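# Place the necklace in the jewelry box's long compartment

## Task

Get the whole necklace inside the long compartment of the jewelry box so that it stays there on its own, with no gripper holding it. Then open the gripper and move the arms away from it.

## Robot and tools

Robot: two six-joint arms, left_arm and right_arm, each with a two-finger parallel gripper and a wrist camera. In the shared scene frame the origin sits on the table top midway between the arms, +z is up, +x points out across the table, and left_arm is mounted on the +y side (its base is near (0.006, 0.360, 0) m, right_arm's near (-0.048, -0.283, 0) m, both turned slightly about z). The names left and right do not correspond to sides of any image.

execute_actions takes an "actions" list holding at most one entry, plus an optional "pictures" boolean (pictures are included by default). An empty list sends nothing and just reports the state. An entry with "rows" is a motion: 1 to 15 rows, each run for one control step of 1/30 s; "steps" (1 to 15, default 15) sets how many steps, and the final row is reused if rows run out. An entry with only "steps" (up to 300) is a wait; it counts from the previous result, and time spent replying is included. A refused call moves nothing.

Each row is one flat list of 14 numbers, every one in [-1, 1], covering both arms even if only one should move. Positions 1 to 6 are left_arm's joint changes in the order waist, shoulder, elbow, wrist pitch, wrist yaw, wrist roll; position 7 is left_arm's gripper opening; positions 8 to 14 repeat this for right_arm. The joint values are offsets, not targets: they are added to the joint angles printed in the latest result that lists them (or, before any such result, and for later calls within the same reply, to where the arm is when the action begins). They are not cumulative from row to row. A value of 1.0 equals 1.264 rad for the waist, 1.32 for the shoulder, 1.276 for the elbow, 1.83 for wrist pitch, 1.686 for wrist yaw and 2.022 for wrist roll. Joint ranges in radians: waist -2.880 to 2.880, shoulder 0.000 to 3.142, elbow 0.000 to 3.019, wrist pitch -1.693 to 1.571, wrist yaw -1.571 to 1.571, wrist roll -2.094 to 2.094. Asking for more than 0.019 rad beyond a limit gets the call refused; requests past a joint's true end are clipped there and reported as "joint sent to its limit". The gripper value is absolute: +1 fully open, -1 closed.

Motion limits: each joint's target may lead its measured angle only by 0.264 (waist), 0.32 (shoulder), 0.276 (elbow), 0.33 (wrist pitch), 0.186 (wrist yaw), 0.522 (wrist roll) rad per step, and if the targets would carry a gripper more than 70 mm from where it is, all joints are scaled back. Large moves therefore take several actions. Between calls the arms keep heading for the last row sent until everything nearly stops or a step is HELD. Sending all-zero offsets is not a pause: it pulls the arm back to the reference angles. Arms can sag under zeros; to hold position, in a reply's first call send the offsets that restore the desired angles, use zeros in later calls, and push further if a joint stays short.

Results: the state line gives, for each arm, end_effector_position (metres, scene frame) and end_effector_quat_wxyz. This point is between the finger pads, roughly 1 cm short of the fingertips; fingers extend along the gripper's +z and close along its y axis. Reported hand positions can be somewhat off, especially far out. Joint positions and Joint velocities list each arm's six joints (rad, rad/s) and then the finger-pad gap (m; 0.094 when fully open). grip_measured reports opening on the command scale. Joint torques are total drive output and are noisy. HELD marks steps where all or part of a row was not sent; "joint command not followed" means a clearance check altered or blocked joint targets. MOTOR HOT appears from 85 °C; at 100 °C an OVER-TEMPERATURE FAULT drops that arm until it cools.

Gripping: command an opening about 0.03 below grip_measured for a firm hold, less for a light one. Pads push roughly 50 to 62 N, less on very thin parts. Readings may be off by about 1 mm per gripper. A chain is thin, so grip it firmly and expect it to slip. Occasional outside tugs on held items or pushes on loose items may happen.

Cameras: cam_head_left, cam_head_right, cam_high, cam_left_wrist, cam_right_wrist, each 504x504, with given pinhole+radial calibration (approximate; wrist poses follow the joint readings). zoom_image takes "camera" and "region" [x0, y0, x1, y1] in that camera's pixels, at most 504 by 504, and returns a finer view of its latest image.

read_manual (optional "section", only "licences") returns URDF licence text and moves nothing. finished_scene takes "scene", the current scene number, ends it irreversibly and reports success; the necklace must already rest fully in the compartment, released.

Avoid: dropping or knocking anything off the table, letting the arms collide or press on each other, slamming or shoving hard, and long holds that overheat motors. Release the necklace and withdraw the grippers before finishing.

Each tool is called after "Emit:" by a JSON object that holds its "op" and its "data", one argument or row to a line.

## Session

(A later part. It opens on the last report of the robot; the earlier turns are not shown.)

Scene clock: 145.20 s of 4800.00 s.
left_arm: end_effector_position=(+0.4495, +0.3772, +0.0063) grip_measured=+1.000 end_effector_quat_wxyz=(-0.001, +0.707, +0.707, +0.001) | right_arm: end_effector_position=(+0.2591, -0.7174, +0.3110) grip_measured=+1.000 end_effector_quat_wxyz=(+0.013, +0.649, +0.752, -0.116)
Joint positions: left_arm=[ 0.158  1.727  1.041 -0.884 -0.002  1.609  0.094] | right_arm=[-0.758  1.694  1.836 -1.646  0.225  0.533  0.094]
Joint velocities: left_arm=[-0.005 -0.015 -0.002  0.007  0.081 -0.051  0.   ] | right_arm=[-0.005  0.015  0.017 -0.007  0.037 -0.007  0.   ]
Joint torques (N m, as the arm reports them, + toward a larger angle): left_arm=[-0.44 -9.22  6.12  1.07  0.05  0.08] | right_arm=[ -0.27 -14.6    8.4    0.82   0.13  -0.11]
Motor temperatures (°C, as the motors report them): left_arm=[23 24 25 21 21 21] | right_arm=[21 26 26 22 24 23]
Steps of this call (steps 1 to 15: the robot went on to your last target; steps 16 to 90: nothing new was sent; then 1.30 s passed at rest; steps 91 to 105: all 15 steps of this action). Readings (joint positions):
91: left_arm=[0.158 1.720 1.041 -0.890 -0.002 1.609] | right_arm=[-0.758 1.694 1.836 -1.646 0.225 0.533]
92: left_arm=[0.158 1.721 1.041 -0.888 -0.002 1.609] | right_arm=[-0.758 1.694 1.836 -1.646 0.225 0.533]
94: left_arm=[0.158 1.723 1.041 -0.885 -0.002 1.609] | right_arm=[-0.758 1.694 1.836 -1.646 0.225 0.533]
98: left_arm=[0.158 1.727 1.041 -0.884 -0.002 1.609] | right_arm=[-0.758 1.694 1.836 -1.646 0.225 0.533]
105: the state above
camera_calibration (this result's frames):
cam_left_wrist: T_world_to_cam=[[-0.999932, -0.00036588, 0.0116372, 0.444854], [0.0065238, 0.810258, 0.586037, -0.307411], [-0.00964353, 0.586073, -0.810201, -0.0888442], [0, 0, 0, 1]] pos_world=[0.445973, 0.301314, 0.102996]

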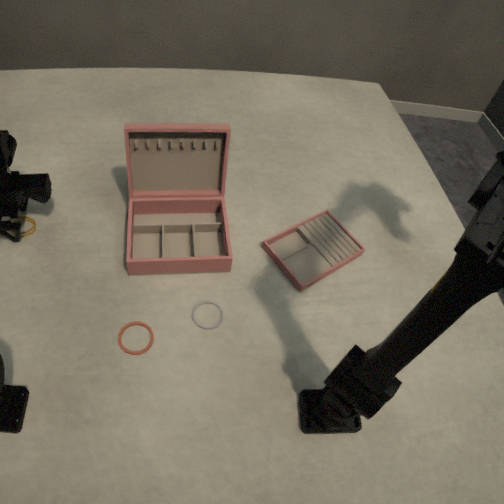

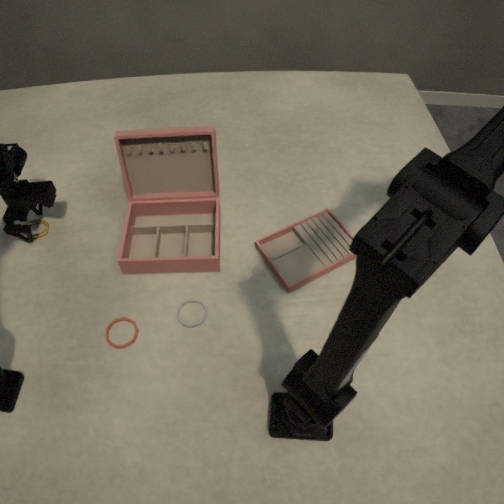

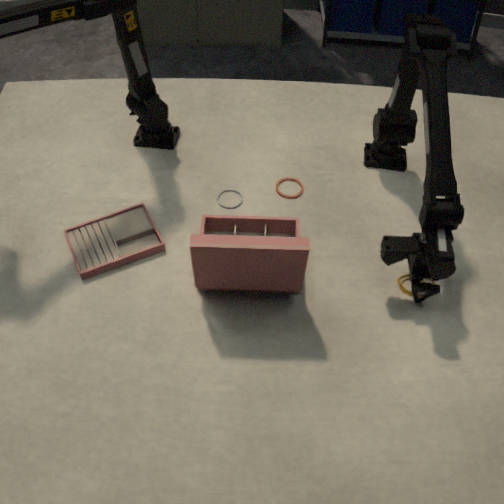

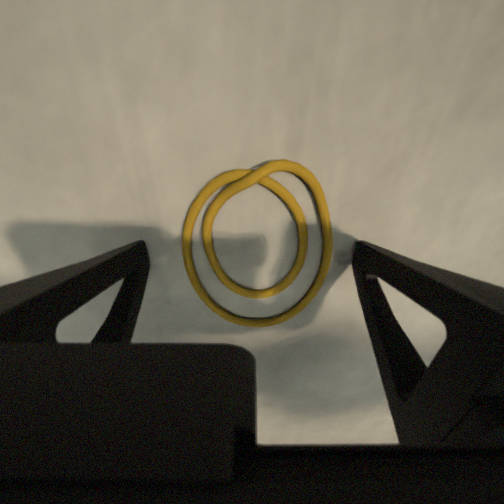

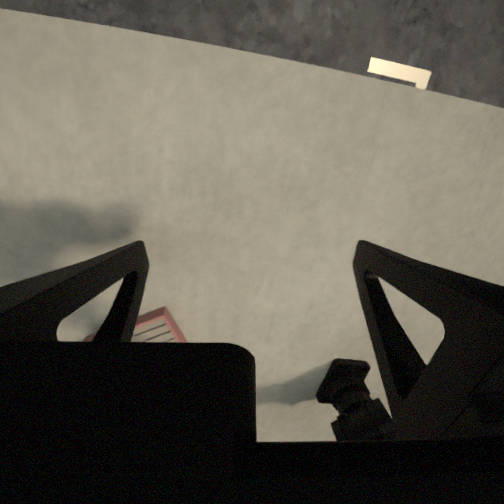

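Emit:
{"op": "execute_actions", "data": {
  "actions": [
    {"rows": [[0,0.016,0.003,0.006,0,0,0.8,0,0,0,0,0,0,1],[0,0.016,0.003,0.006,0,0,0.65,0,0,0,0,0,0,1],[0,0.016,0.003,0.006,0,0,0.5,0,0,0,0,0,0,1],[0,0.016,0.003,0.006,0,0,0.42,0,0,0,0,0,0,1],[0,0.016,0.003,0.006,0,0,0.35,0,0,0,0,0,0,1],[0,0.016,0.003,0.006,0,0,0.28,0,0,0,0,0,0,1],[0,0.016,0.003,0.006,0,0,0.21,0,0,0,0,0,0,1],[0,0.016,0.003,0.006,0,0,0.14,0,0,0,0,0,0,1],[0,0.016,0.003,0.006,0,0,0.07,0,0,0,0,0,0,1],[0,0.016,0.003,0.006,0,0,0,0,0,0,0,0,0,1],[0,0.016,0.003,0.006,0,0,-0.07,0,0,0,0,0,0,1],[0,0.016,0.003,0.006,0,0,-0.14,0,0,0,0,0,0,1],[0,0.016,0.003,0.006,0,0,-0.2,0,0,0,0,0,0,1]], "steps": 15}
  ]
}}

Scene clock: 153.07 s of 4800.00 s.
left_arm: end_effector_position=(+0.4495, +0.3772, +0.0063) grip_measured=-0.195 end_effector_quat_wxyz=(-0.001, +0.707, +0.707, +0.001) | right_arm: end_effector_position=(+0.2591, -0.7174, +0.3110) grip_measured=+1.000 end_effector_quat_wxyz=(+0.013, +0.649, +0.752, -0.116)
Joint positions: left_arm=[ 0.158  1.727  1.041 -0.884 -0.002  1.609  0.038] | right_arm=[-0.758  1.694  1.836 -1.646  0.225  0.533  0.094]
Joint velocities: left_arm=[-0.005  0.005 -0.002 -0.007  0.022 -0.066 -0.005] | right_arm=[-0.005 -0.005 -0.027 -0.002 -0.022 -0.051  0.   ]
Joint torques (N m, as the arm reports them, + toward a larger angle): left_arm=[-0.4  -9.4   6.16  0.92  0.04  0.08] | right_arm=[ -0.22 -14.53   8.41   0.82   0.13  -0.12]
Motor temperatures (°C, as the motors report them): left_arm=[23 24 25 21 21 21] | right_arm=[21 26 26 22 24 23]
Steps of this call (steps 1 to 15: the robot went on to your last target; steps 16 to 90: nothing new was sent; then 4.37 s passed at rest; steps 91 to 105: all 15 steps of this action). Readings (joint positions):
91: left_arm=[0.158 1.727 1.041 -0.884 -0.002 1.609] | right_arm=[-0.758 1.694 1.836 -1.646 0.225 0.533]
92: left_arm=[0.158 1.727 1.041 -0.884 -0.002 1.609] | right_arm=[-0.758 1.694 1.836 -1.646 0.225 0.533]
94: left_arm=[0.158 1.727 1.041 -0.884 -0.002 1.609] | right_arm=[-0.758 1.694 1.836 -1.646 0.225 0.533]
98: left_arm=[0.158 1.727 1.041 -0.884 -0.002 1.609] | right_arm=[-0.758 1.694 1.836 -1.646 0.225 0.533]
105: the state above
camera_calibration (this result's frames):
cam_left_wrist: T_world_to_cam=[[-0.999932, -0.00036588, 0.0116372, 0.444854], [0.0065238, 0.810258, 0.586037, -0.307411], [-0.00964353, 0.586073, -0.810201, -0.0888442], [0, 0, 0, 1]] pos_world=[0.445973, 0.301314, 0.102996]

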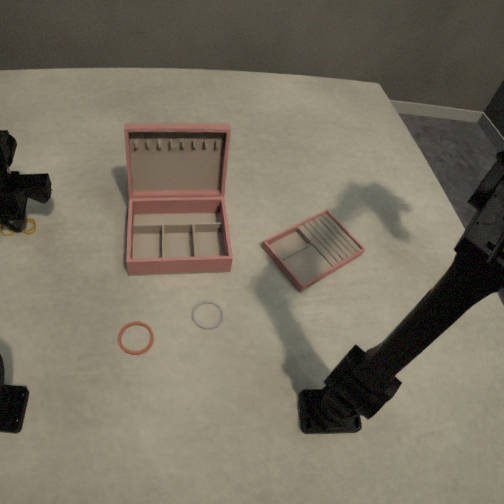

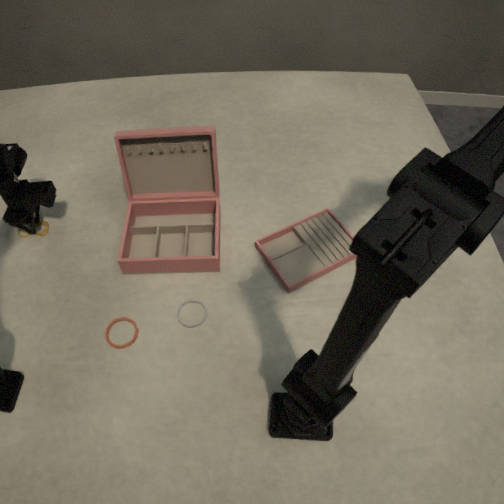

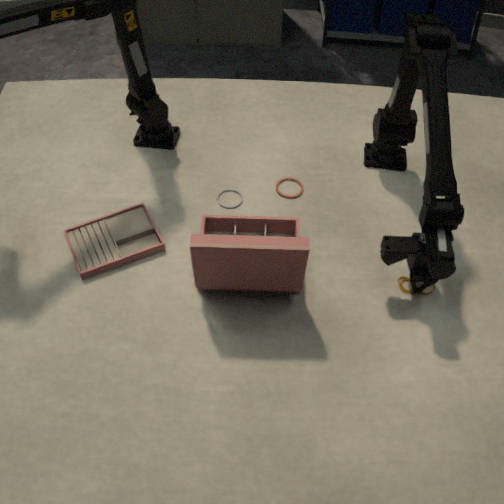

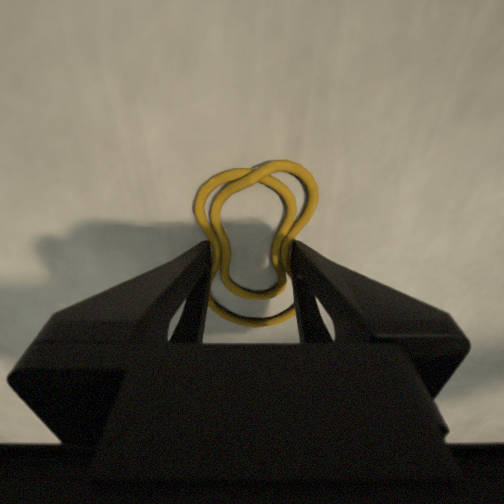

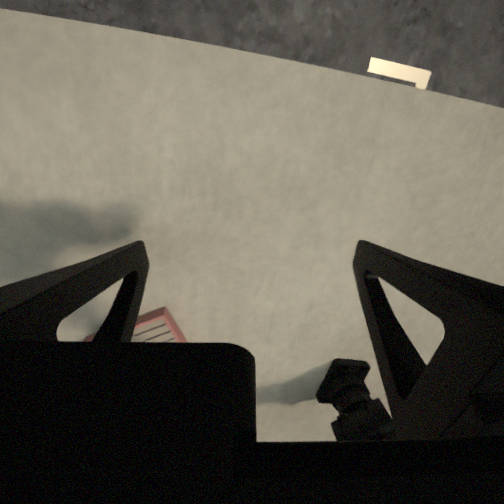

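Emit:
{"op": "execute_actions", "data": {
  "actions": [
    {"rows": [[0,0.016,0.003,0.006,0,0,-0.25,0,0,0,0,0,0,1],[0,0.016,0.003,0.006,0,0,-0.3,0,0,0,0,0,0,1],[0,0.016,0.003,0.006,0,0,-0.35,0,0,0,0,0,0,1],[0,0.016,0.003,0.006,0,0,-0.4,0,0,0,0,0,0,1],[0,0.016,0.003,0.006,0,0,-0.45,0,0,0,0,0,0,1],[0,0.016,0.003,0.006,0,0,-0.5,0,0,0,0,0,0,1],[0,0.016,0.003,0.006,0,0,-0.54,0,0,0,0,0,0,1],[0,0.016,0.003,0.006,0,0,-0.58,0,0,0,0,0,0,1],[0,0.016,0.003,0.006,0,0,-0.61,0,0,0,0,0,0,1],[0,0.016,0.003,0.006,0,0,-0.64,0,0,0,0,0,0,1],[0,0.016,0.003,0.006,0,0,-0.66,0,0,0,0,0,0,1]], "steps": 15}
  ]
}}

Emit:
{"op": "zoom_image", "data": {
  "camera": "cam_left_wrist",
  "region": [150, 140, 360, 350]
}}

Scene clock: 163.27 s of 4800.00 s.
left_arm: end_effector_position=(+0.4495, +0.3772, +0.0063) grip_measured=-0.657 end_effector_quat_wxyz=(-0.001, +0.707, +0.707, +0.001) | right_arm: end_effector_position=(+0.2591, -0.7174, +0.3110) grip_measured=+1.000 end_effector_quat_wxyz=(+0.013, +0.649, +0.752, -0.116)
Joint positions: left_arm=[ 0.158  1.727  1.041 -0.884 -0.002  1.609  0.016] | right_arm=[-0.758  1.694  1.836 -1.646  0.225  0.533  0.094]
Joint velocities: left_arm=[-0.015 -0.005 -0.002 -0.017  0.066  0.007 -0.001] | right_arm=[-0.005 -0.005 -0.007 -0.022 -0.022 -0.051  0.   ]
Joint torques (N m, as the arm reports them, + toward a larger angle): left_arm=[-0.46 -9.18  6.29  1.02  0.05  0.09] | right_arm=[ -0.35 -14.52   8.4    0.81   0.13  -0.11]
Motor temperatures (°C, as the motors report them): left_arm=[23 25 25 21 21 21] | right_arm=[21 26 26 22 24 23]
Steps of this call (steps 1 to 15: the robot went on to your last target; steps 16 to 90: nothing new was sent; then 6.70 s passed at rest; steps 91 to 105: all 15 steps of this action). Readings (joint positions):
91: left_arm=[0.158 1.727 1.041 -0.884 -0.002 1.609] | right_arm=[-0.758 1.694 1.836 -1.646 0.225 0.533]
92: left_arm=[0.158 1.727 1.041 -0.884 -0.002 1.609] | right_arm=[-0.758 1.694 1.836 -1.646 0.225 0.533]
94: left_arm=[0.158 1.727 1.041 -0.884 -0.002 1.609] | right_arm=[-0.758 1.694 1.836 -1.646 0.225 0.533]
98: left_arm=[0.158 1.727 1.041 -0.884 -0.002 1.609] | right_arm=[-0.758 1.694 1.836 -1.646 0.225 0.533]
105: the state above
camera_calibration (this result's frames):
cam_left_wrist: T_world_to_cam=[[-0.999932, -0.00036588, 0.0116372, 0.444854], [0.0065238, 0.810258, 0.586037, -0.307411], [-0.00964353, 0.586073, -0.810201, -0.0888442], [0, 0, 0, 1]] pos_world=[0.445973, 0.301314, 0.102996]

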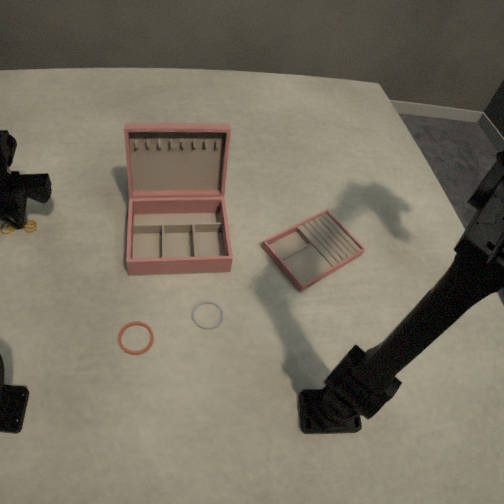

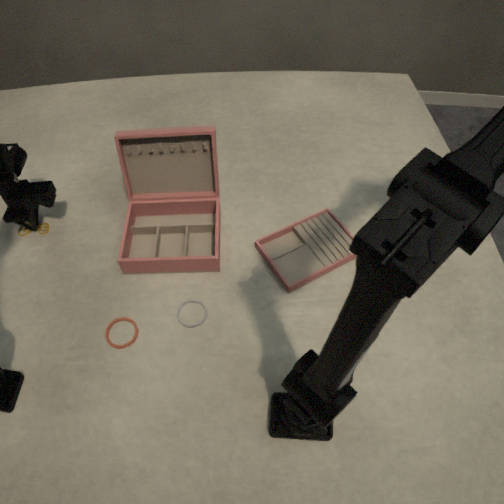

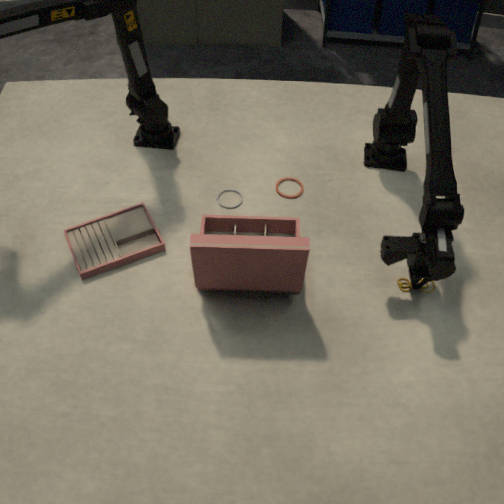

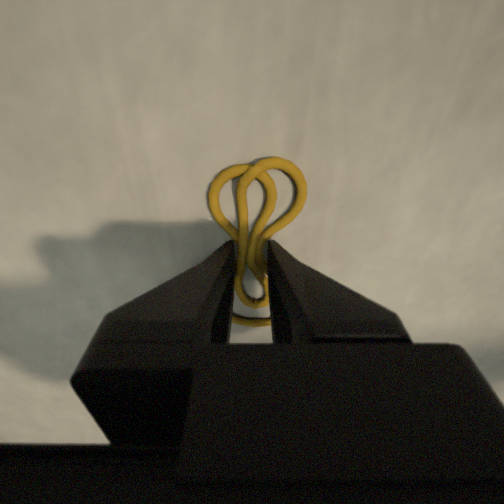

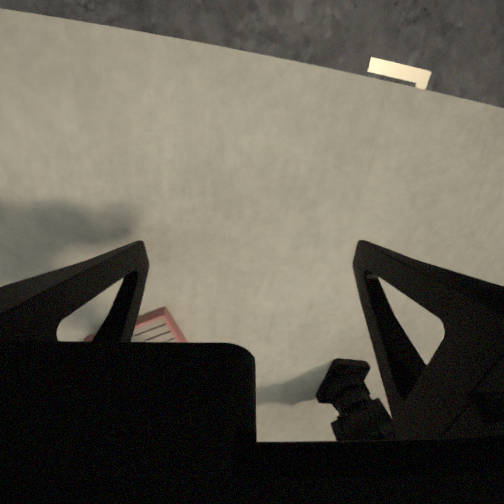

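Region (150, 140, 360, 350) of cam_left_wrist's 504x504 image, scaled by 2.400, with more detail than that image has.

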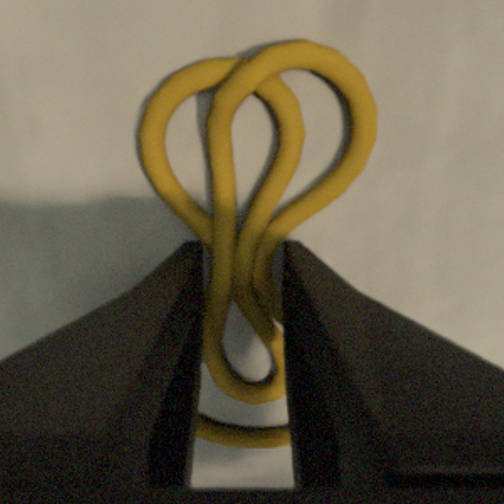

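Emit:
{"op": "execute_actions", "data": {
  "actions": [
    {"rows": [[0,0.016,0.003,0.006,0,0,-0.68,0,0,0,0,0,0,1],[0,0.016,0.003,0.006,0,0,-0.7,0,0,0,0,0,0,1],[0,0.016,0.003,0.006,0,0,-0.72,0,0,0,0,0,0,1],[0,0.016,0.003,0.006,0,0,-0.74,0,0,0,0,0,0,1],[0,0.016,0.003,0.006,0,0,-0.755,0,0,0,0,0,0,1],[0,0.016,0.003,0.006,0,0,-0.77,0,0,0,0,0,0,1],[0,0.016,0.003,0.006,0,0,-0.785,0,0,0,0,0,0,1],[0,0.016,0.003,0.006,0,0,-0.8,0,0,0,0,0,0,1]], "steps": 15}
  ]
}}

Emit:
{"op": "zoom_image", "data": {
  "camera": "cam_left_wrist",
  "region": [150, 140, 360, 350]
}}

Scene clock: 168.43 s of 4800.00 s.
left_arm: end_effector_position=(+0.4496, +0.3772, +0.0066) grip_measured=-0.796 end_effector_quat_wxyz=(-0.000, +0.707, +0.707, +0.001) | right_arm: end_effector_position=(+0.2591, -0.7174, +0.3110) grip_measured=+1.000 end_effector_quat_wxyz=(+0.013, +0.649, +0.752, -0.116)
Joint positions: left_arm=[ 0.158  1.726  1.041 -0.884 -0.002  1.609  0.01 ] | right_arm=[-0.758  1.694  1.836 -1.646  0.225  0.533  0.094]
Joint velocities: left_arm=[-0.005 -0.005 -0.002 -0.002 -0.066 -0.081 -0.001] | right_arm=[-0.005  0.005  0.027 -0.012  0.022  0.022  0.   ]
Joint torques (N m, as the arm reports them, + toward a larger angle): left_arm=[-0.5  -9.39  6.18  0.94  0.06  0.08] | right_arm=[ -0.26 -14.52   8.37   0.83   0.13  -0.12]
Motor temperatures (°C, as the motors report them): left_arm=[23 25 25 21 21 21] | right_arm=[21 26 26 22 24 23]
Steps of this call (steps 1 to 15: the robot went on to your last target; steps 16 to 90: nothing new was sent; then 1.67 s passed at rest; steps 91 to 105: all 15 steps of this action). Readings (joint positions):
91: left_arm=[0.158 1.727 1.041 -0.884 -0.002 1.609] | right_arm=[-0.758 1.694 1.836 -1.646 0.225 0.533]
92: left_arm=[0.158 1.727 1.041 -0.884 -0.002 1.609] | right_arm=[-0.758 1.694 1.836 -1.646 0.225 0.533]
94: left_arm=[0.158 1.727 1.041 -0.884 -0.002 1.609] | right_arm=[-0.758 1.694 1.836 -1.646 0.225 0.533]
98: left_arm=[0.158 1.727 1.041 -0.884 -0.002 1.609] | right_arm=[-0.758 1.694 1.836 -1.646 0.225 0.533]
105: the state above
camera_calibration (this result's frames):
cam_left_wrist: T_world_to_cam=[[-0.999941, -0.000366214, 0.0108748, 0.444954], [0.00607701, 0.81024, 0.586066, -0.307396], [-0.00902586, 0.586098, -0.81019, -0.0888715], [0, 0, 0, 1]] pos_world=[0.445993, 0.301315, 0.103313]

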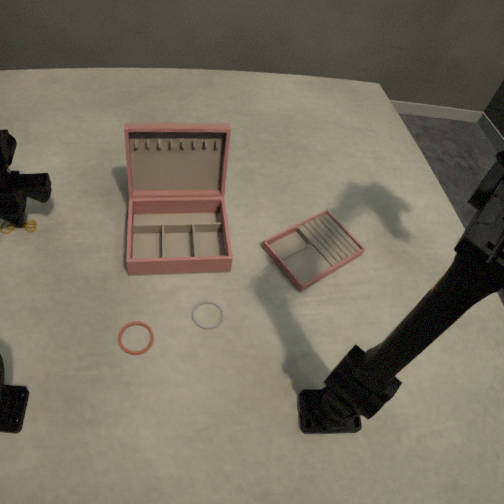

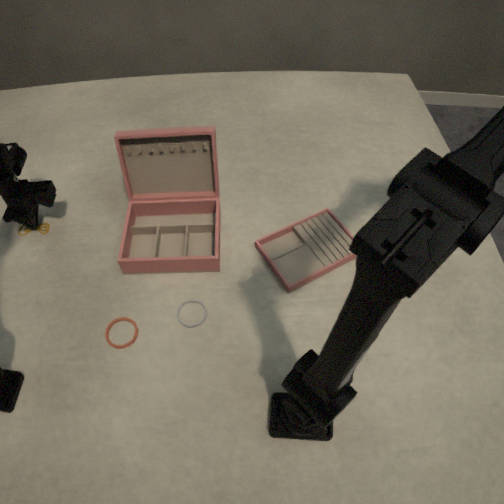

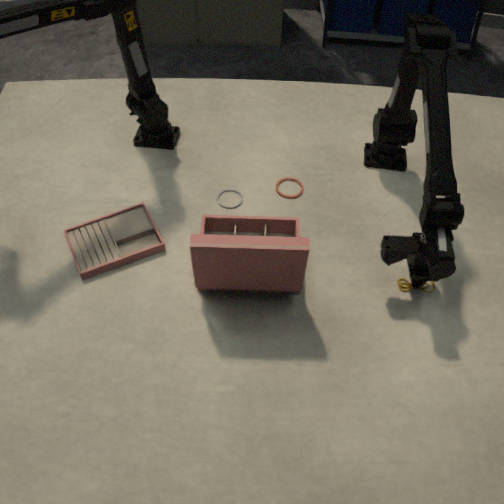

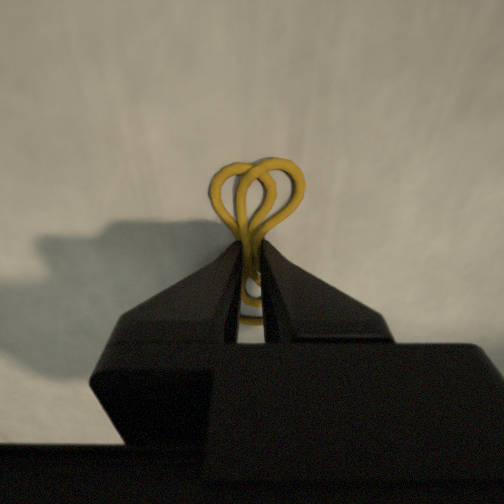

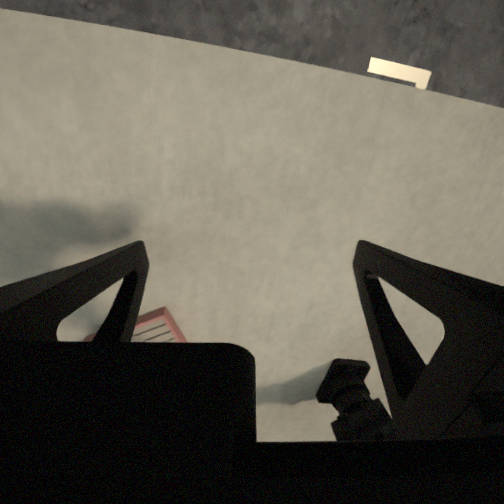

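Region (150, 140, 360, 350) of cam_left_wrist's 504x504 image, scaled by 2.400, with more detail than that image has.

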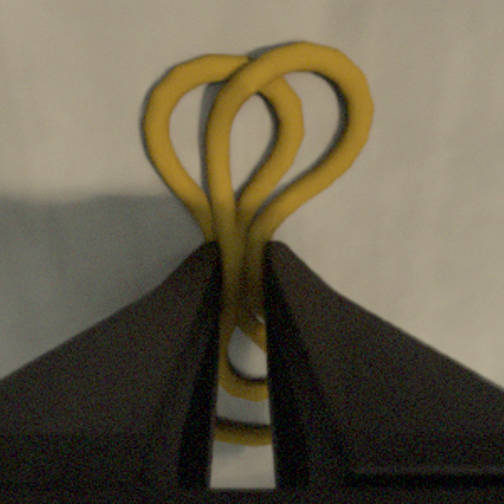

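Emit:
{"op": "execute_actions", "data": {
  "actions": [
    {"rows": [[0,0.026,0.003,0.006,0,0,-0.8,0,0,0,0,0,0,1],[0,0.026,0.003,0.006,0,0,-0.8,0,0,0,0,0,0,1],[0,0.026,0.003,0.006,0,0,-0.81,0,0,0,0,0,0,1],[0,0.026,0.003,0.006,0,0,-0.82,0,0,0,0,0,0,1],[0,0.026,0.003,0.006,0,0,-0.83,0,0,0,0,0,0,1],[0,0.026,0.003,0.006,0,0,-0.84,0,0,0,0,0,0,1],[0,0.026,0.003,0.006,0,0,-0.85,0,0,0,0,0,0,1],[0,0.026,0.003,0.006,0,0,-0.86,0,0,0,0,0,0,1],[0,0.026,0.003,0.006,0,0,-0.87,0,0,0,0,0,0,1]], "steps": 15}
  ]
}}

Emit:
{"op": "zoom_image", "data": {
  "camera": "cam_left_wrist",
  "region": [150, 140, 360, 350]
}}

Scene clock: 176.90 s of 4800.00 s.
left_arm: end_effector_position=(+0.4496, +0.3772, +0.0066) grip_measured=-0.861 end_effector_quat_wxyz=(-0.000, +0.707, +0.707, +0.001) | right_arm: end_effector_position=(+0.2591, -0.7174, +0.3110) grip_measured=+1.000 end_effector_quat_wxyz=(+0.013, +0.649, +0.752, -0.116)
Joint positions: left_arm=[ 0.158  1.726  1.041 -0.884 -0.002  1.609  0.007] | right_arm=[-0.758  1.694  1.836 -1.646  0.225  0.533  0.094]
Joint velocities: left_arm=[ 0.015  0.005 -0.017 -0.002 -0.022 -0.007  0.001] | right_arm=[-0.015 -0.005 -0.007 -0.002  0.007  0.007  0.   ]
Joint torques (N m, as the arm reports them, + toward a larger angle): left_arm=[-0.41 -8.54  6.17  0.94  0.05  0.09] | right_arm=[ -0.24 -14.52   8.4    0.81   0.14  -0.11]
Motor temperatures (°C, as the motors report them): left_arm=[23 25 25 21 21 21] | right_arm=[21 26 26 22 24 23]
Steps of this call (steps 1 to 15: the robot went on to your last target; steps 16 to 130: nothing new was sent; then 3.63 s passed at rest; steps 131 to 145: all 15 steps of this action). Readings (joint positions):
131: left_arm=[0.158 1.726 1.041 -0.884 -0.002 1.609] | right_arm=[-0.758 1.694 1.836 -1.646 0.225 0.533]
132: left_arm=[0.158 1.726 1.041 -0.884 -0.002 1.609] | right_arm=[-0.758 1.694 1.836 -1.646 0.225 0.533]
134: left_arm=[0.158 1.726 1.041 -0.884 -0.002 1.609] | right_arm=[-0.758 1.694 1.836 -1.646 0.225 0.533]
138: left_arm=[0.158 1.726 1.041 -0.884 -0.002 1.609] | right_arm=[-0.758 1.694 1.836 -1.646 0.225 0.533]
145: the state above
camera_calibration (this result's frames):
cam_left_wrist: T_world_to_cam=[[-0.999941, -0.000366214, 0.0108748, 0.444954], [0.00607701, 0.81024, 0.586066, -0.307396], [-0.00902586, 0.586098, -0.81019, -0.0888715], [0, 0, 0, 1]] pos_world=[0.445993, 0.301315, 0.103313]

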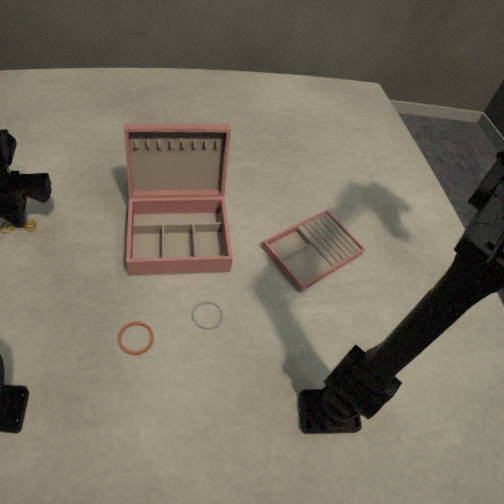

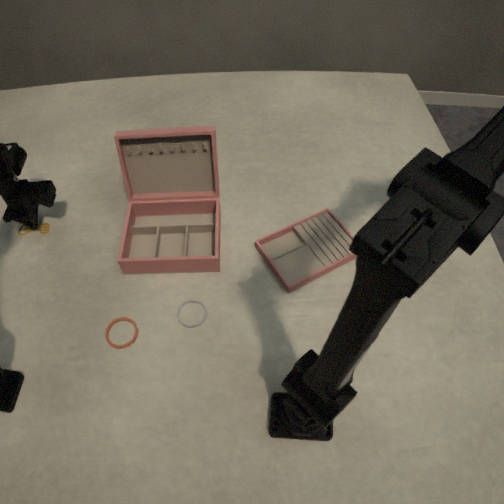

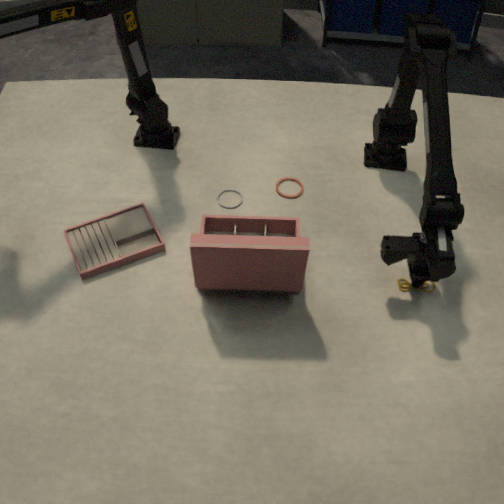

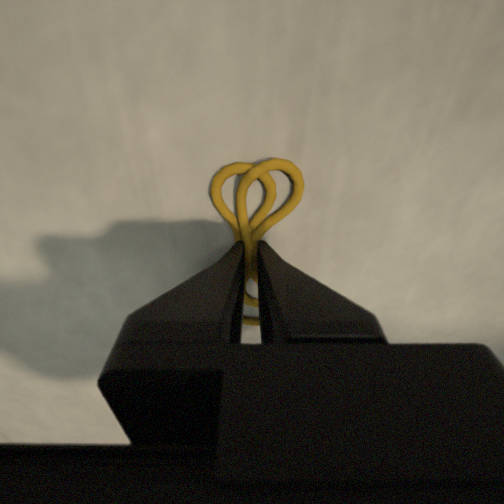

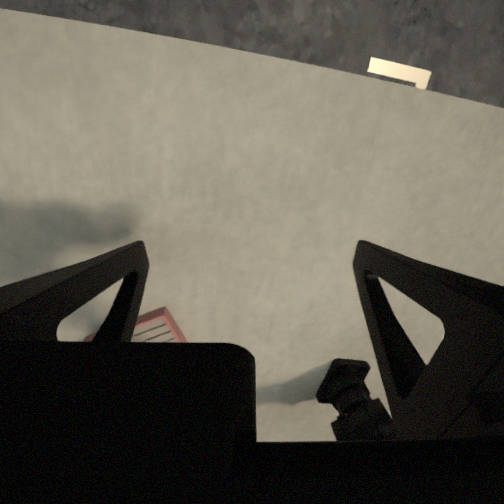

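Region (150, 140, 360, 350) of cam_left_wrist's 504x504 image, scaled by 2.400, with more detail than that image has.

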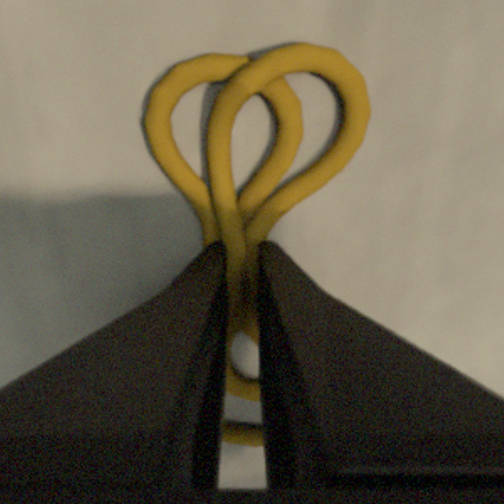

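Emit:
{"op": "execute_actions", "data": {
  "actions": [
    {"rows": [[0,0.02,0.003,0.006,0,0,-0.88,0,0,0,0,0,0,1],[0,0.01,0.01,0,0,0,-0.885,0,0,0,0,0,0,1],[0,0,0.017,-0.004,0,0,-0.885,0,0,0,0,0,0,1],[0,-0.01,0.022,-0.008,0,0,-0.885,0,0,0,0,0,0,1],[0,-0.018,0.026,-0.012,0,0,-0.885,0,0,0,0,0,0,1],[0,-0.025,0.03,-0.018,0,0,-0.885,0,0,0,0,0,0,1],[0,-0.032,0.034,-0.024,0,0,-0.885,0,0,0,0,0,0,1],[0,-0.039,0.037,-0.031,0,0,-0.885,0,0,0,0,0,0,1],[0,-0.046,0.041,-0.038,0,0,-0.885,0,0,0,0,0,0,1],[0,-0.054,0.045,-0.045,0,0,-0.885,0,0,0,0,0,0,1],[0,-0.062,0.049,-0.052,0,0,-0.885,0,0,0,0,0,0,1],[0,-0.07,0.053,-0.059,0,0,-0.885,0,0,0,0,0,0,1],[0,-0.078,0.057,-0.066,0,0,-0.885,0,0,0,0,0,0,1],[0,-0.085,0.06,-0.072,0,0,-0.885,0,0,0,0,0,0,1],[0,-0.09,0.063,-0.078,0,0,-0.885,0,0,0,0,0,0,1]], "steps": 15}
  ],
  "pictures": false
}}

Emit:
{"op": "execute_actions", "data": {
  "actions": [
    {"steps": 20}
  ]
}}

Emit:
{"op": "zoom_image", "data": {
  "camera": "cam_high",
  "region": [370, 220, 470, 320]
}}

Scene clock: 204.30 s of 4800.00 s.
left_arm: end_effector_position=(+0.4400, +0.3768, +0.0415) grip_measured=-0.882 end_effector_quat_wxyz=(-0.007, +0.707, +0.707, -0.006) | right_arm: end_effector_position=(+0.2591, -0.7174, +0.3110) grip_measured=+1.000 end_effector_quat_wxyz=(+0.013, +0.649, +0.752, -0.116)
Joint positions: left_arm=[ 0.158  1.658  1.062 -0.992 -0.002  1.609  0.006] | right_arm=[-0.758  1.694  1.836 -1.646  0.225  0.533  0.094]
Joint velocities: left_arm=[-0.015 -0.366  0.173 -0.344 -0.066  0.051 -0.001] | right_arm=[-0.005 -0.005 -0.007 -0.022  0.022  0.007  0.   ]
Joint torques (N m, as the arm reports them, + toward a larger angle): left_arm=[ -0.52 -11.14   9.45  -0.14   0.04   0.09] | right_arm=[ -0.31 -14.54   8.42   0.83   0.13  -0.11]
Motor temperatures (°C, as the motors report them): left_arm=[23 25 25 21 21 21] | right_arm=[21 26 27 22 24 23]
Steps of this call (steps 1 to 15: the robot went on to your last target; steps 16 to 90: nothing new was sent; then 23.90 s passed at rest; steps 91 to 105: all 15 steps of this action). Readings (joint positions):
91: left_arm=[0.158 1.726 1.041 -0.884 -0.002 1.609] | right_arm=[-0.758 1.694 1.836 -1.646 0.225 0.533]
92: left_arm=[0.158 1.726 1.041 -0.884 -0.002 1.609] | right_arm=[-0.758 1.694 1.836 -1.646 0.225 0.533]
94: left_arm=[0.158 1.724 1.041 -0.885 -0.002 1.609] | right_arm=[-0.758 1.694 1.836 -1.646 0.225 0.533]
98: left_arm=[0.158 1.719 1.041 -0.907 -0.002 1.609] | right_arm=[-0.758 1.694 1.836 -1.646 0.225 0.533]
105: the state above

Scene clock: 204.97 s of 4800.00 s.
left_arm: end_effector_position=(+0.4502, +0.3772, +0.0709) grip_measured=-0.882 end_effector_quat_wxyz=(+0.012, +0.707, +0.707, +0.014) | right_arm: end_effector_position=(+0.2591, -0.7174, +0.3110) grip_measured=+1.000 end_effector_quat_wxyz=(+0.013, +0.649, +0.752, -0.116)
Joint positions: left_arm=[ 0.158  1.608  1.088 -1.014 -0.002  1.609  0.006] | right_arm=[-0.758  1.694  1.836 -1.646  0.225  0.533  0.094]
Joint velocities: left_arm=[-0.005  0.005 -0.012  0.007 -0.037 -0.007  0.001] | right_arm=[-0.005  0.005  0.002 -0.002 -0.007  0.007  0.   ]
Joint torques (N m, as the arm reports them, + toward a larger angle): left_arm=[-0.41 -9.99  9.02 -0.22  0.05  0.08] | right_arm=[ -0.32 -14.47   8.38   0.78   0.13  -0.11]
Motor temperatures (°C, as the motors report them): left_arm=[23 25 26 21 21 21] | right_arm=[21 26 27 22 24 23]
Steps of this call (steps 1 to 20: the robot went on to your last target). Readings (joint positions):
1: left_arm=[0.158 1.646 1.067 -1.001 -0.002 1.609] | right_arm=[-0.758 1.694 1.836 -1.646 0.225 0.533]
2: left_arm=[0.158 1.635 1.073 -1.007 -0.002 1.609] | right_arm=[-0.758 1.694 1.836 -1.646 0.225 0.533]
4: left_arm=[0.158 1.617 1.082 -1.011 -0.002 1.609] | right_arm=[-0.758 1.694 1.836 -1.646 0.225 0.533]
8: left_arm=[0.158 1.608 1.088 -1.012 -0.002 1.609] | right_arm=[-0.758 1.694 1.836 -1.646 0.225 0.533]
20: the state above
camera_calibration (this result's frames):
cam_left_wrist: T_world_to_cam=[[-0.999698, -0.000356756, -0.0245733, 0.447238], [-0.0147185, 0.80943, 0.587031, -0.335491], [0.019681, 0.587216, -0.809191, -0.0502178], [0, 0, 0, 1]] pos_world=[0.443153, 0.301205, 0.167298]

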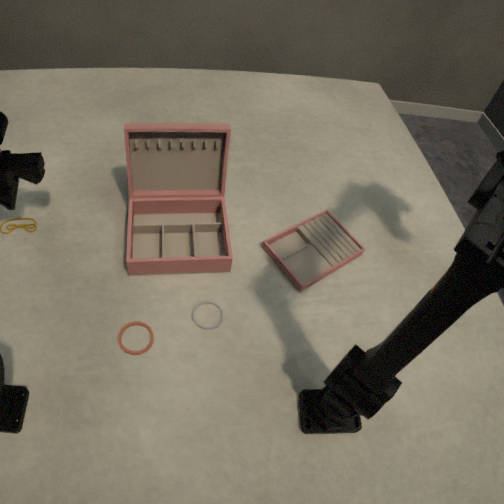

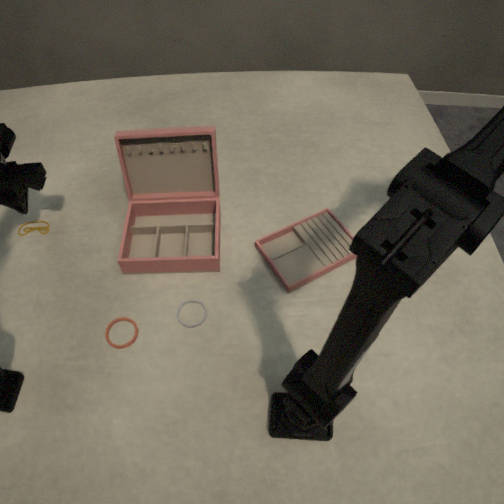

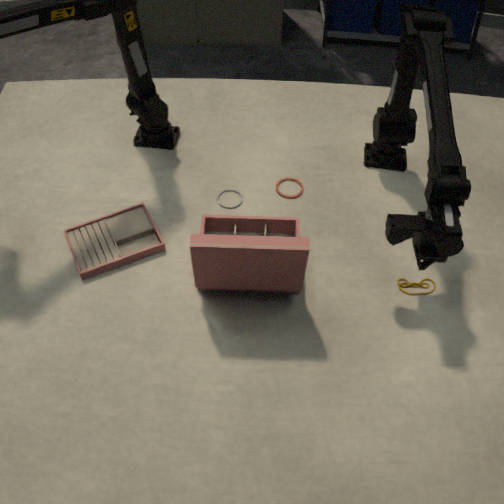

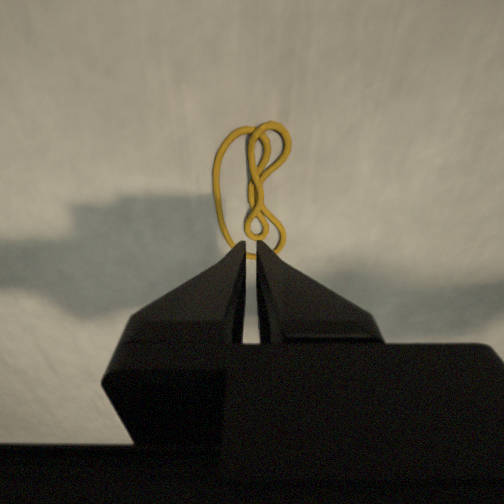

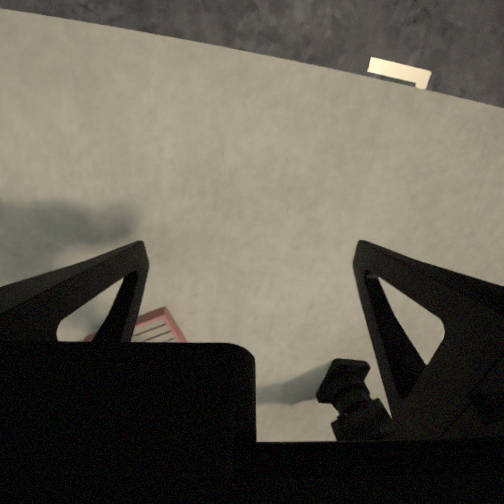

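Region (370, 220, 470, 320) of cam_high's 504x504 image, scaled by 5.040, with more detail than that image has.

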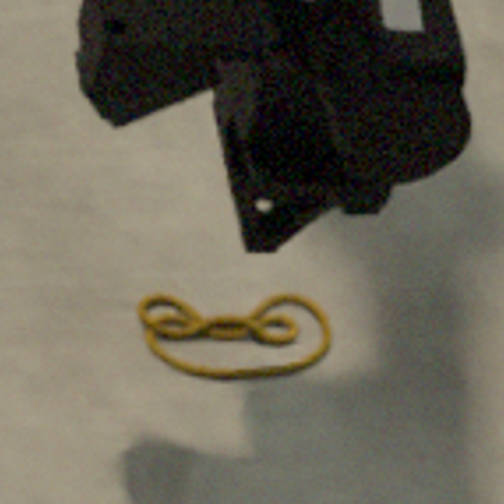

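Emit:
{"op": "execute_actions", "data": {
  "actions": [
    {"rows": [[0,0.012,0.01,0,0,0,-0.6,0,0,0,0,0,0,1],[0,0.02,0.003,0.008,0,0,-0.3,0,0,0,0,0,0,1],[0,0.027,-0.002,0.015,0,0,0,0,0,0,0,0,0,1],[0,0.033,-0.006,0.022,0,0,0.3,0,0,0,0,0,0,1],[0,0.039,-0.01,0.028,0,0,0.3,0,0,0,0,0,0,1],[0,0.045,-0.013,0.034,0,0,0.3,0,0,0,0,0,0,1],[0,0.051,-0.016,0.04,0,0,0.3,0,0,0,0,0,0,1],[0,0.057,-0.019,0.046,0,0,0.3,0,0,0,0,0,0,1],[0,0.063,-0.022,0.052,0,0,0.3,0,0,0,0,0,0,1],[0,0.069,-0.025,0.058,0,0,0.3,0,0,0,0,0,0,1],[0,0.074,-0.028,0.064,0,0,0.3,0,0,0,0,0,0,1],[0,0.078,-0.031,0.069,0,0,0.3,0,0,0,0,0,0,1],[0,0.081,-0.032,0.073,0,0,0.3,0,0,0,0,0,0,1]], "steps": 15}
  ],
  "pictures": false
}}

Emit:
{"op": "execute_actions", "data": {
  "actions": [
    {"steps": 15}
  ]
}}

Scene clock: 221.47 s of 4800.00 s.
left_arm: end_effector_position=(+0.4522, +0.3773, +0.0210) grip_measured=+0.297 end_effector_quat_wxyz=(+0.006, +0.707, +0.707, +0.008) | right_arm: end_effector_position=(+0.2591, -0.7174, +0.3110) grip_measured=+1.000 end_effector_quat_wxyz=(+0.013, +0.649, +0.752, -0.116)
Joint positions: left_arm=[ 0.158  1.697  1.048 -0.901 -0.002  1.609  0.061] | right_arm=[-0.758  1.694  1.836 -1.646  0.225  0.533  0.094]
Joint velocities: left_arm=[ 0.005  0.2   -0.1    0.1   -0.007  0.007  0.001] | right_arm=[-0.015 -0.005 -0.002 -0.022 -0.022 -0.007  0.   ]
Joint torques (N m, as the arm reports them, + toward a larger angle): left_arm=[ -0.37 -10.3    6.33   1.2    0.05   0.09] | right_arm=[ -0.26 -14.58   8.4    0.8    0.14  -0.11]
Motor temperatures (°C, as the motors report them): left_arm=[23 25 27 21 21 21] | right_arm=[21 27 27 22 24 23]
Steps of this call (steps 1 to 15: the robot went on to your last target; steps 16 to 90: nothing new was sent; then 13.00 s passed at rest; steps 91 to 105: all 15 steps of this action). Readings (joint positions):
91: left_arm=[0.158 1.608 1.088 -1.014 -0.002 1.609] | right_arm=[-0.758 1.694 1.836 -1.646 0.225 0.533]
92: left_arm=[0.158 1.608 1.088 -1.014 -0.002 1.609] | right_arm=[-0.758 1.694 1.836 -1.646 0.225 0.533]
94: left_arm=[0.158 1.610 1.088 -1.006 -0.002 1.609] | right_arm=[-0.758 1.694 1.836 -1.646 0.225 0.533]
98: left_arm=[0.158 1.631 1.080 -0.965 -0.002 1.609] | right_arm=[-0.758 1.694 1.836 -1.646 0.225 0.533]
105: the state above

Scene clock: 221.97 s of 4800.00 s.
left_arm: end_effector_position=(+0.4502, +0.3772, +0.0154) grip_measured=+0.297 end_effector_quat_wxyz=(+0.003, +0.707, +0.707, +0.005) | right_arm: end_effector_position=(+0.2591, -0.7174, +0.3110) grip_measured=+1.000 end_effector_quat_wxyz=(+0.013, +0.649, +0.752, -0.116)
Joint positions: left_arm=[ 0.158  1.707  1.043 -0.895 -0.002  1.609  0.061] | right_arm=[-0.758  1.694  1.836 -1.646  0.225  0.533  0.094]
Joint velocities: left_arm=[ 0.005 -0.005  0.007 -0.007 -0.022 -0.037 -0.   ] | right_arm=[-0.005 -0.005  0.017 -0.012  0.007  0.066  0.   ]
Joint torques (N m, as the arm reports them, + toward a larger angle): left_arm=[ -0.5  -10.16   6.25   1.12   0.05   0.08] | right_arm=[ -0.24 -14.55   8.4    0.81   0.13  -0.11]
Motor temperatures (°C, as the motors report them): left_arm=[23 25 27 21 21 21] | right_arm=[21 27 27 22 24 23]
Steps of this call (steps 1 to 15: the robot went on to your last target). Readings (joint positions):
1: left_arm=[0.158 1.702 1.046 -0.899 -0.002 1.609] | right_arm=[-0.758 1.694 1.836 -1.646 0.225 0.533]
2: left_arm=[0.158 1.706 1.044 -0.898 -0.002 1.609] | right_arm=[-0.758 1.694 1.836 -1.646 0.225 0.533]
4: left_arm=[0.158 1.707 1.043 -0.897 -0.002 1.609] | right_arm=[-0.758 1.694 1.836 -1.646 0.225 0.533]
8: left_arm=[0.158 1.707 1.043 -0.895 -0.002 1.609] | right_arm=[-0.758 1.694 1.836 -1.646 0.225 0.533]
15: the state above
All arms were judged still, so your last target was given up. Only a new action makes them travel on or press farther. Fingers that are still opening or closing keep moving.
camera_calibration (this result's frames):
cam_left_wrist: T_world_to_cam=[[-1, -0.000368517, -0.000179518, 0.445634], [-0.000403772, 0.809988, 0.586446, -0.309578], [-0.0000707081, 0.586446, -0.809988, -0.0859024], [0, 0, 0, 1]] pos_world=[0.445502, 0.301296, 0.112051]

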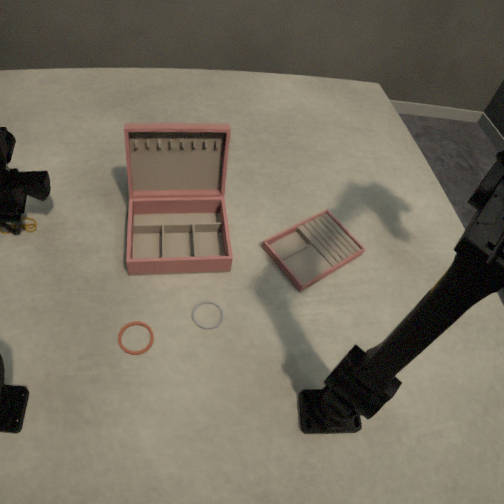

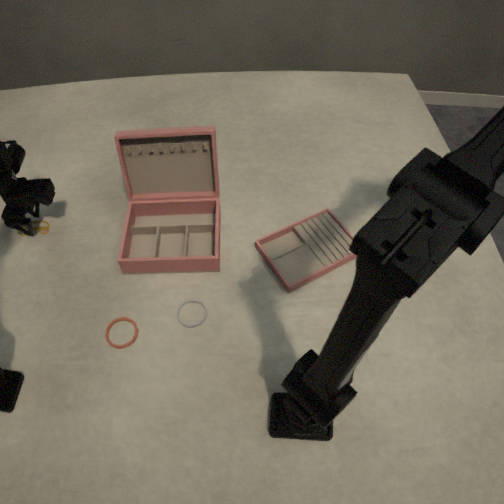

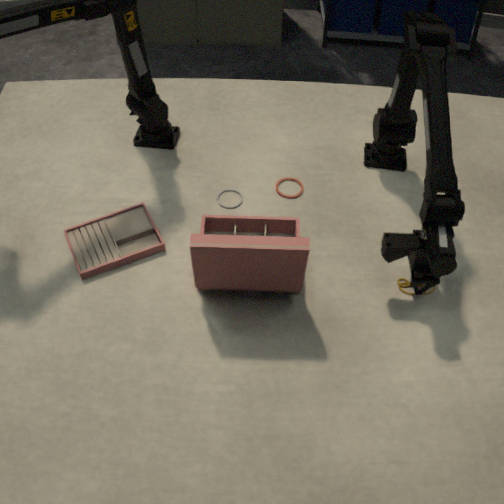

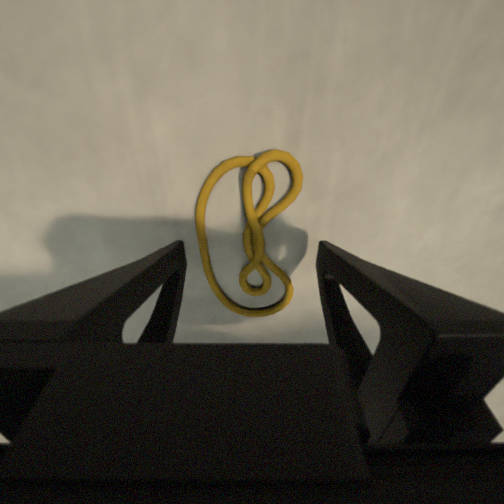

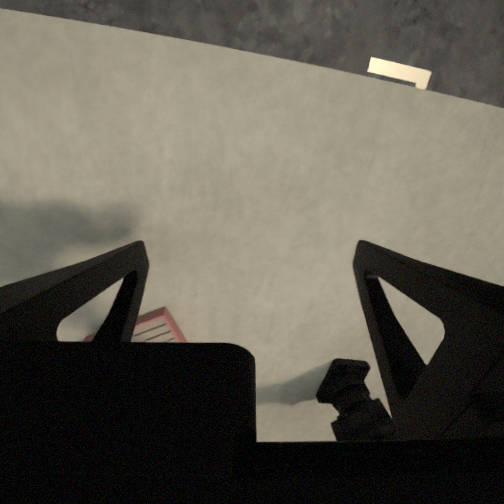

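Emit:
{"op": "execute_actions", "data": {
  "actions": [
    {"rows": [[0,0.02,0.003,0.01,0,0,0.45,0,0,0,0,0,0,1],[0,0.025,0.003,0.012,0,0,0.45,0,0,0,0,0,0,1],[0,0.028,0.003,0.013,0,0,0.45,0,0,0,0,0,0,1],[0,0.03,0.003,0.014,0,0,0.45,0,0,0,0,0,0,1],[0,0.032,0.003,0.015,0,0,0.45,0,0,0,0,0,0,1],[0,0.034,0.003,0.015,0,0,0.45,0,0,0,0,0,0,1],[0,0.036,0.003,0.015,0,0,0.45,0,0,0,0,0,0,1],[0,0.038,0.003,0.015,0,0,0.45,0,0,0,0,0,0,1],[0,0.04,0.003,0.015,0,0,0.45,0,0,0,0,0,0,1],[0,0.042,0.003,0.015,0,0,0.45,0,0,0,0,0,0,1]], "steps": 15}
  ],
  "pictures": false
}}

Scene clock: 229.63 s of 4800.00 s.
left_arm: end_effector_position=(+0.4505, +0.3772, +0.0035) grip_measured=+0.447 end_effector_quat_wxyz=(-0.001, +0.707, +0.707, +0.001) | right_arm: end_effector_position=(+0.2591, -0.7174, +0.3110) grip_measured=+1.000 end_effector_quat_wxyz=(+0.013, +0.649, +0.752, -0.116)
Joint positions: left_arm=[ 0.158  1.735  1.043 -0.879 -0.002  1.609  0.068] | right_arm=[-0.758  1.694  1.836 -1.646  0.225  0.533  0.094]
Joint velocities: left_arm=[-0.005 -0.005 -0.007 -0.002  0.022 -0.081 -0.001] | right_arm=[-0.015 -0.005 -0.027 -0.002 -0.081 -0.081  0.   ]
Joint torques (N m, as the arm reports them, + toward a larger angle): left_arm=[-0.57 -9.11  6.06  0.8   0.05  0.08] | right_arm=[ -0.39 -14.46   8.43   0.79   0.13  -0.11]
Motor temperatures (°C, as the motors report them): left_arm=[23 25 26 21 21 21] | right_arm=[21 27 27 22 24 23]
Steps of this call (steps 1 to 90: nothing new was sent; then 4.17 s passed at rest; steps 91 to 105: all 15 steps of this action). Readings (joint positions):
91: left_arm=[0.158 1.707 1.043 -0.894 -0.002 1.609] | right_arm=[-0.758 1.694 1.836 -1.646 0.225 0.533]
92: left_arm=[0.158 1.707 1.043 -0.893 -0.002 1.609] | right_arm=[-0.758 1.694 1.836 -1.646 0.225 0.533]
94: left_arm=[0.158 1.710 1.043 -0.888 -0.002 1.609] | right_arm=[-0.758 1.694 1.836 -1.646 0.225 0.533]
98: left_arm=[0.158 1.723 1.043 -0.882 -0.002 1.609] | right_arm=[-0.758 1.694 1.836 -1.646 0.225 0.533]
105: the state above

Emit:
{"op": "execute_actions", "data": {
  "actions": [
    {"rows": [[0,0.024,0.003,0.006,0,0,0.45,0,0,0,0,0,0,1],[0,0.027,0.003,0.006,0,0,0.45,0,0,0,0,0,0,1],[0,0.03,0.003,0.006,0,0,0.45,0,0,0,0,0,0,1]], "steps": 10}
  ],
  "pictures": false
}}

Scene clock: 232.57 s of 4800.00 s.
left_arm: end_effector_position=(+0.4505, +0.3772, +0.0033) grip_measured=+0.447 end_effector_quat_wxyz=(-0.001, +0.707, +0.707, +0.000) | right_arm: end_effector_position=(+0.2591, -0.7174, +0.3110) grip_measured=+1.000 end_effector_quat_wxyz=(+0.013, +0.649, +0.752, -0.116)
Joint positions: left_arm=[ 0.158  1.735  1.043 -0.879 -0.002  1.609  0.068] | right_arm=[-0.758  1.694  1.836 -1.646  0.225  0.533  0.094]
Joint velocities: left_arm=[-0.015 -0.005 -0.022 -0.007  0.066 -0.081 -0.   ] | right_arm=[-0.005 -0.015  0.012  0.002 -0.051  0.037  0.   ]
Joint torques (N m, as the arm reports them, + toward a larger angle): left_arm=[-0.37 -8.21  6.15  0.94  0.04  0.08] | right_arm=[ -0.33 -14.47   8.39   0.82   0.13  -0.11]
Motor temperatures (°C, as the motors report them): left_arm=[23 25 26 21 21 21] | right_arm=[21 27 27 22 24 23]
Steps of this call (steps 1 to 15: the robot went on to your last target; steps 16 to 78: nothing new was sent; steps 79 to 88: all 10 steps of this action). Readings (joint positions):
79: left_arm=[0.158 1.735 1.043 -0.879 -0.002 1.609] | right_arm=[-0.758 1.694 1.836 -1.646 0.225 0.533]
80: left_arm=[0.158 1.735 1.043 -0.879 -0.002 1.609] | right_arm=[-0.758 1.694 1.836 -1.646 0.225 0.533]
82: left_arm=[0.158 1.735 1.043 -0.879 -0.002 1.609] | right_arm=[-0.758 1.694 1.836 -1.646 0.225 0.533]
86: left_arm=[0.158 1.735 1.043 -0.879 -0.002 1.609] | right_arm=[-0.758 1.694 1.836 -1.646 0.225 0.533]
88: the state above


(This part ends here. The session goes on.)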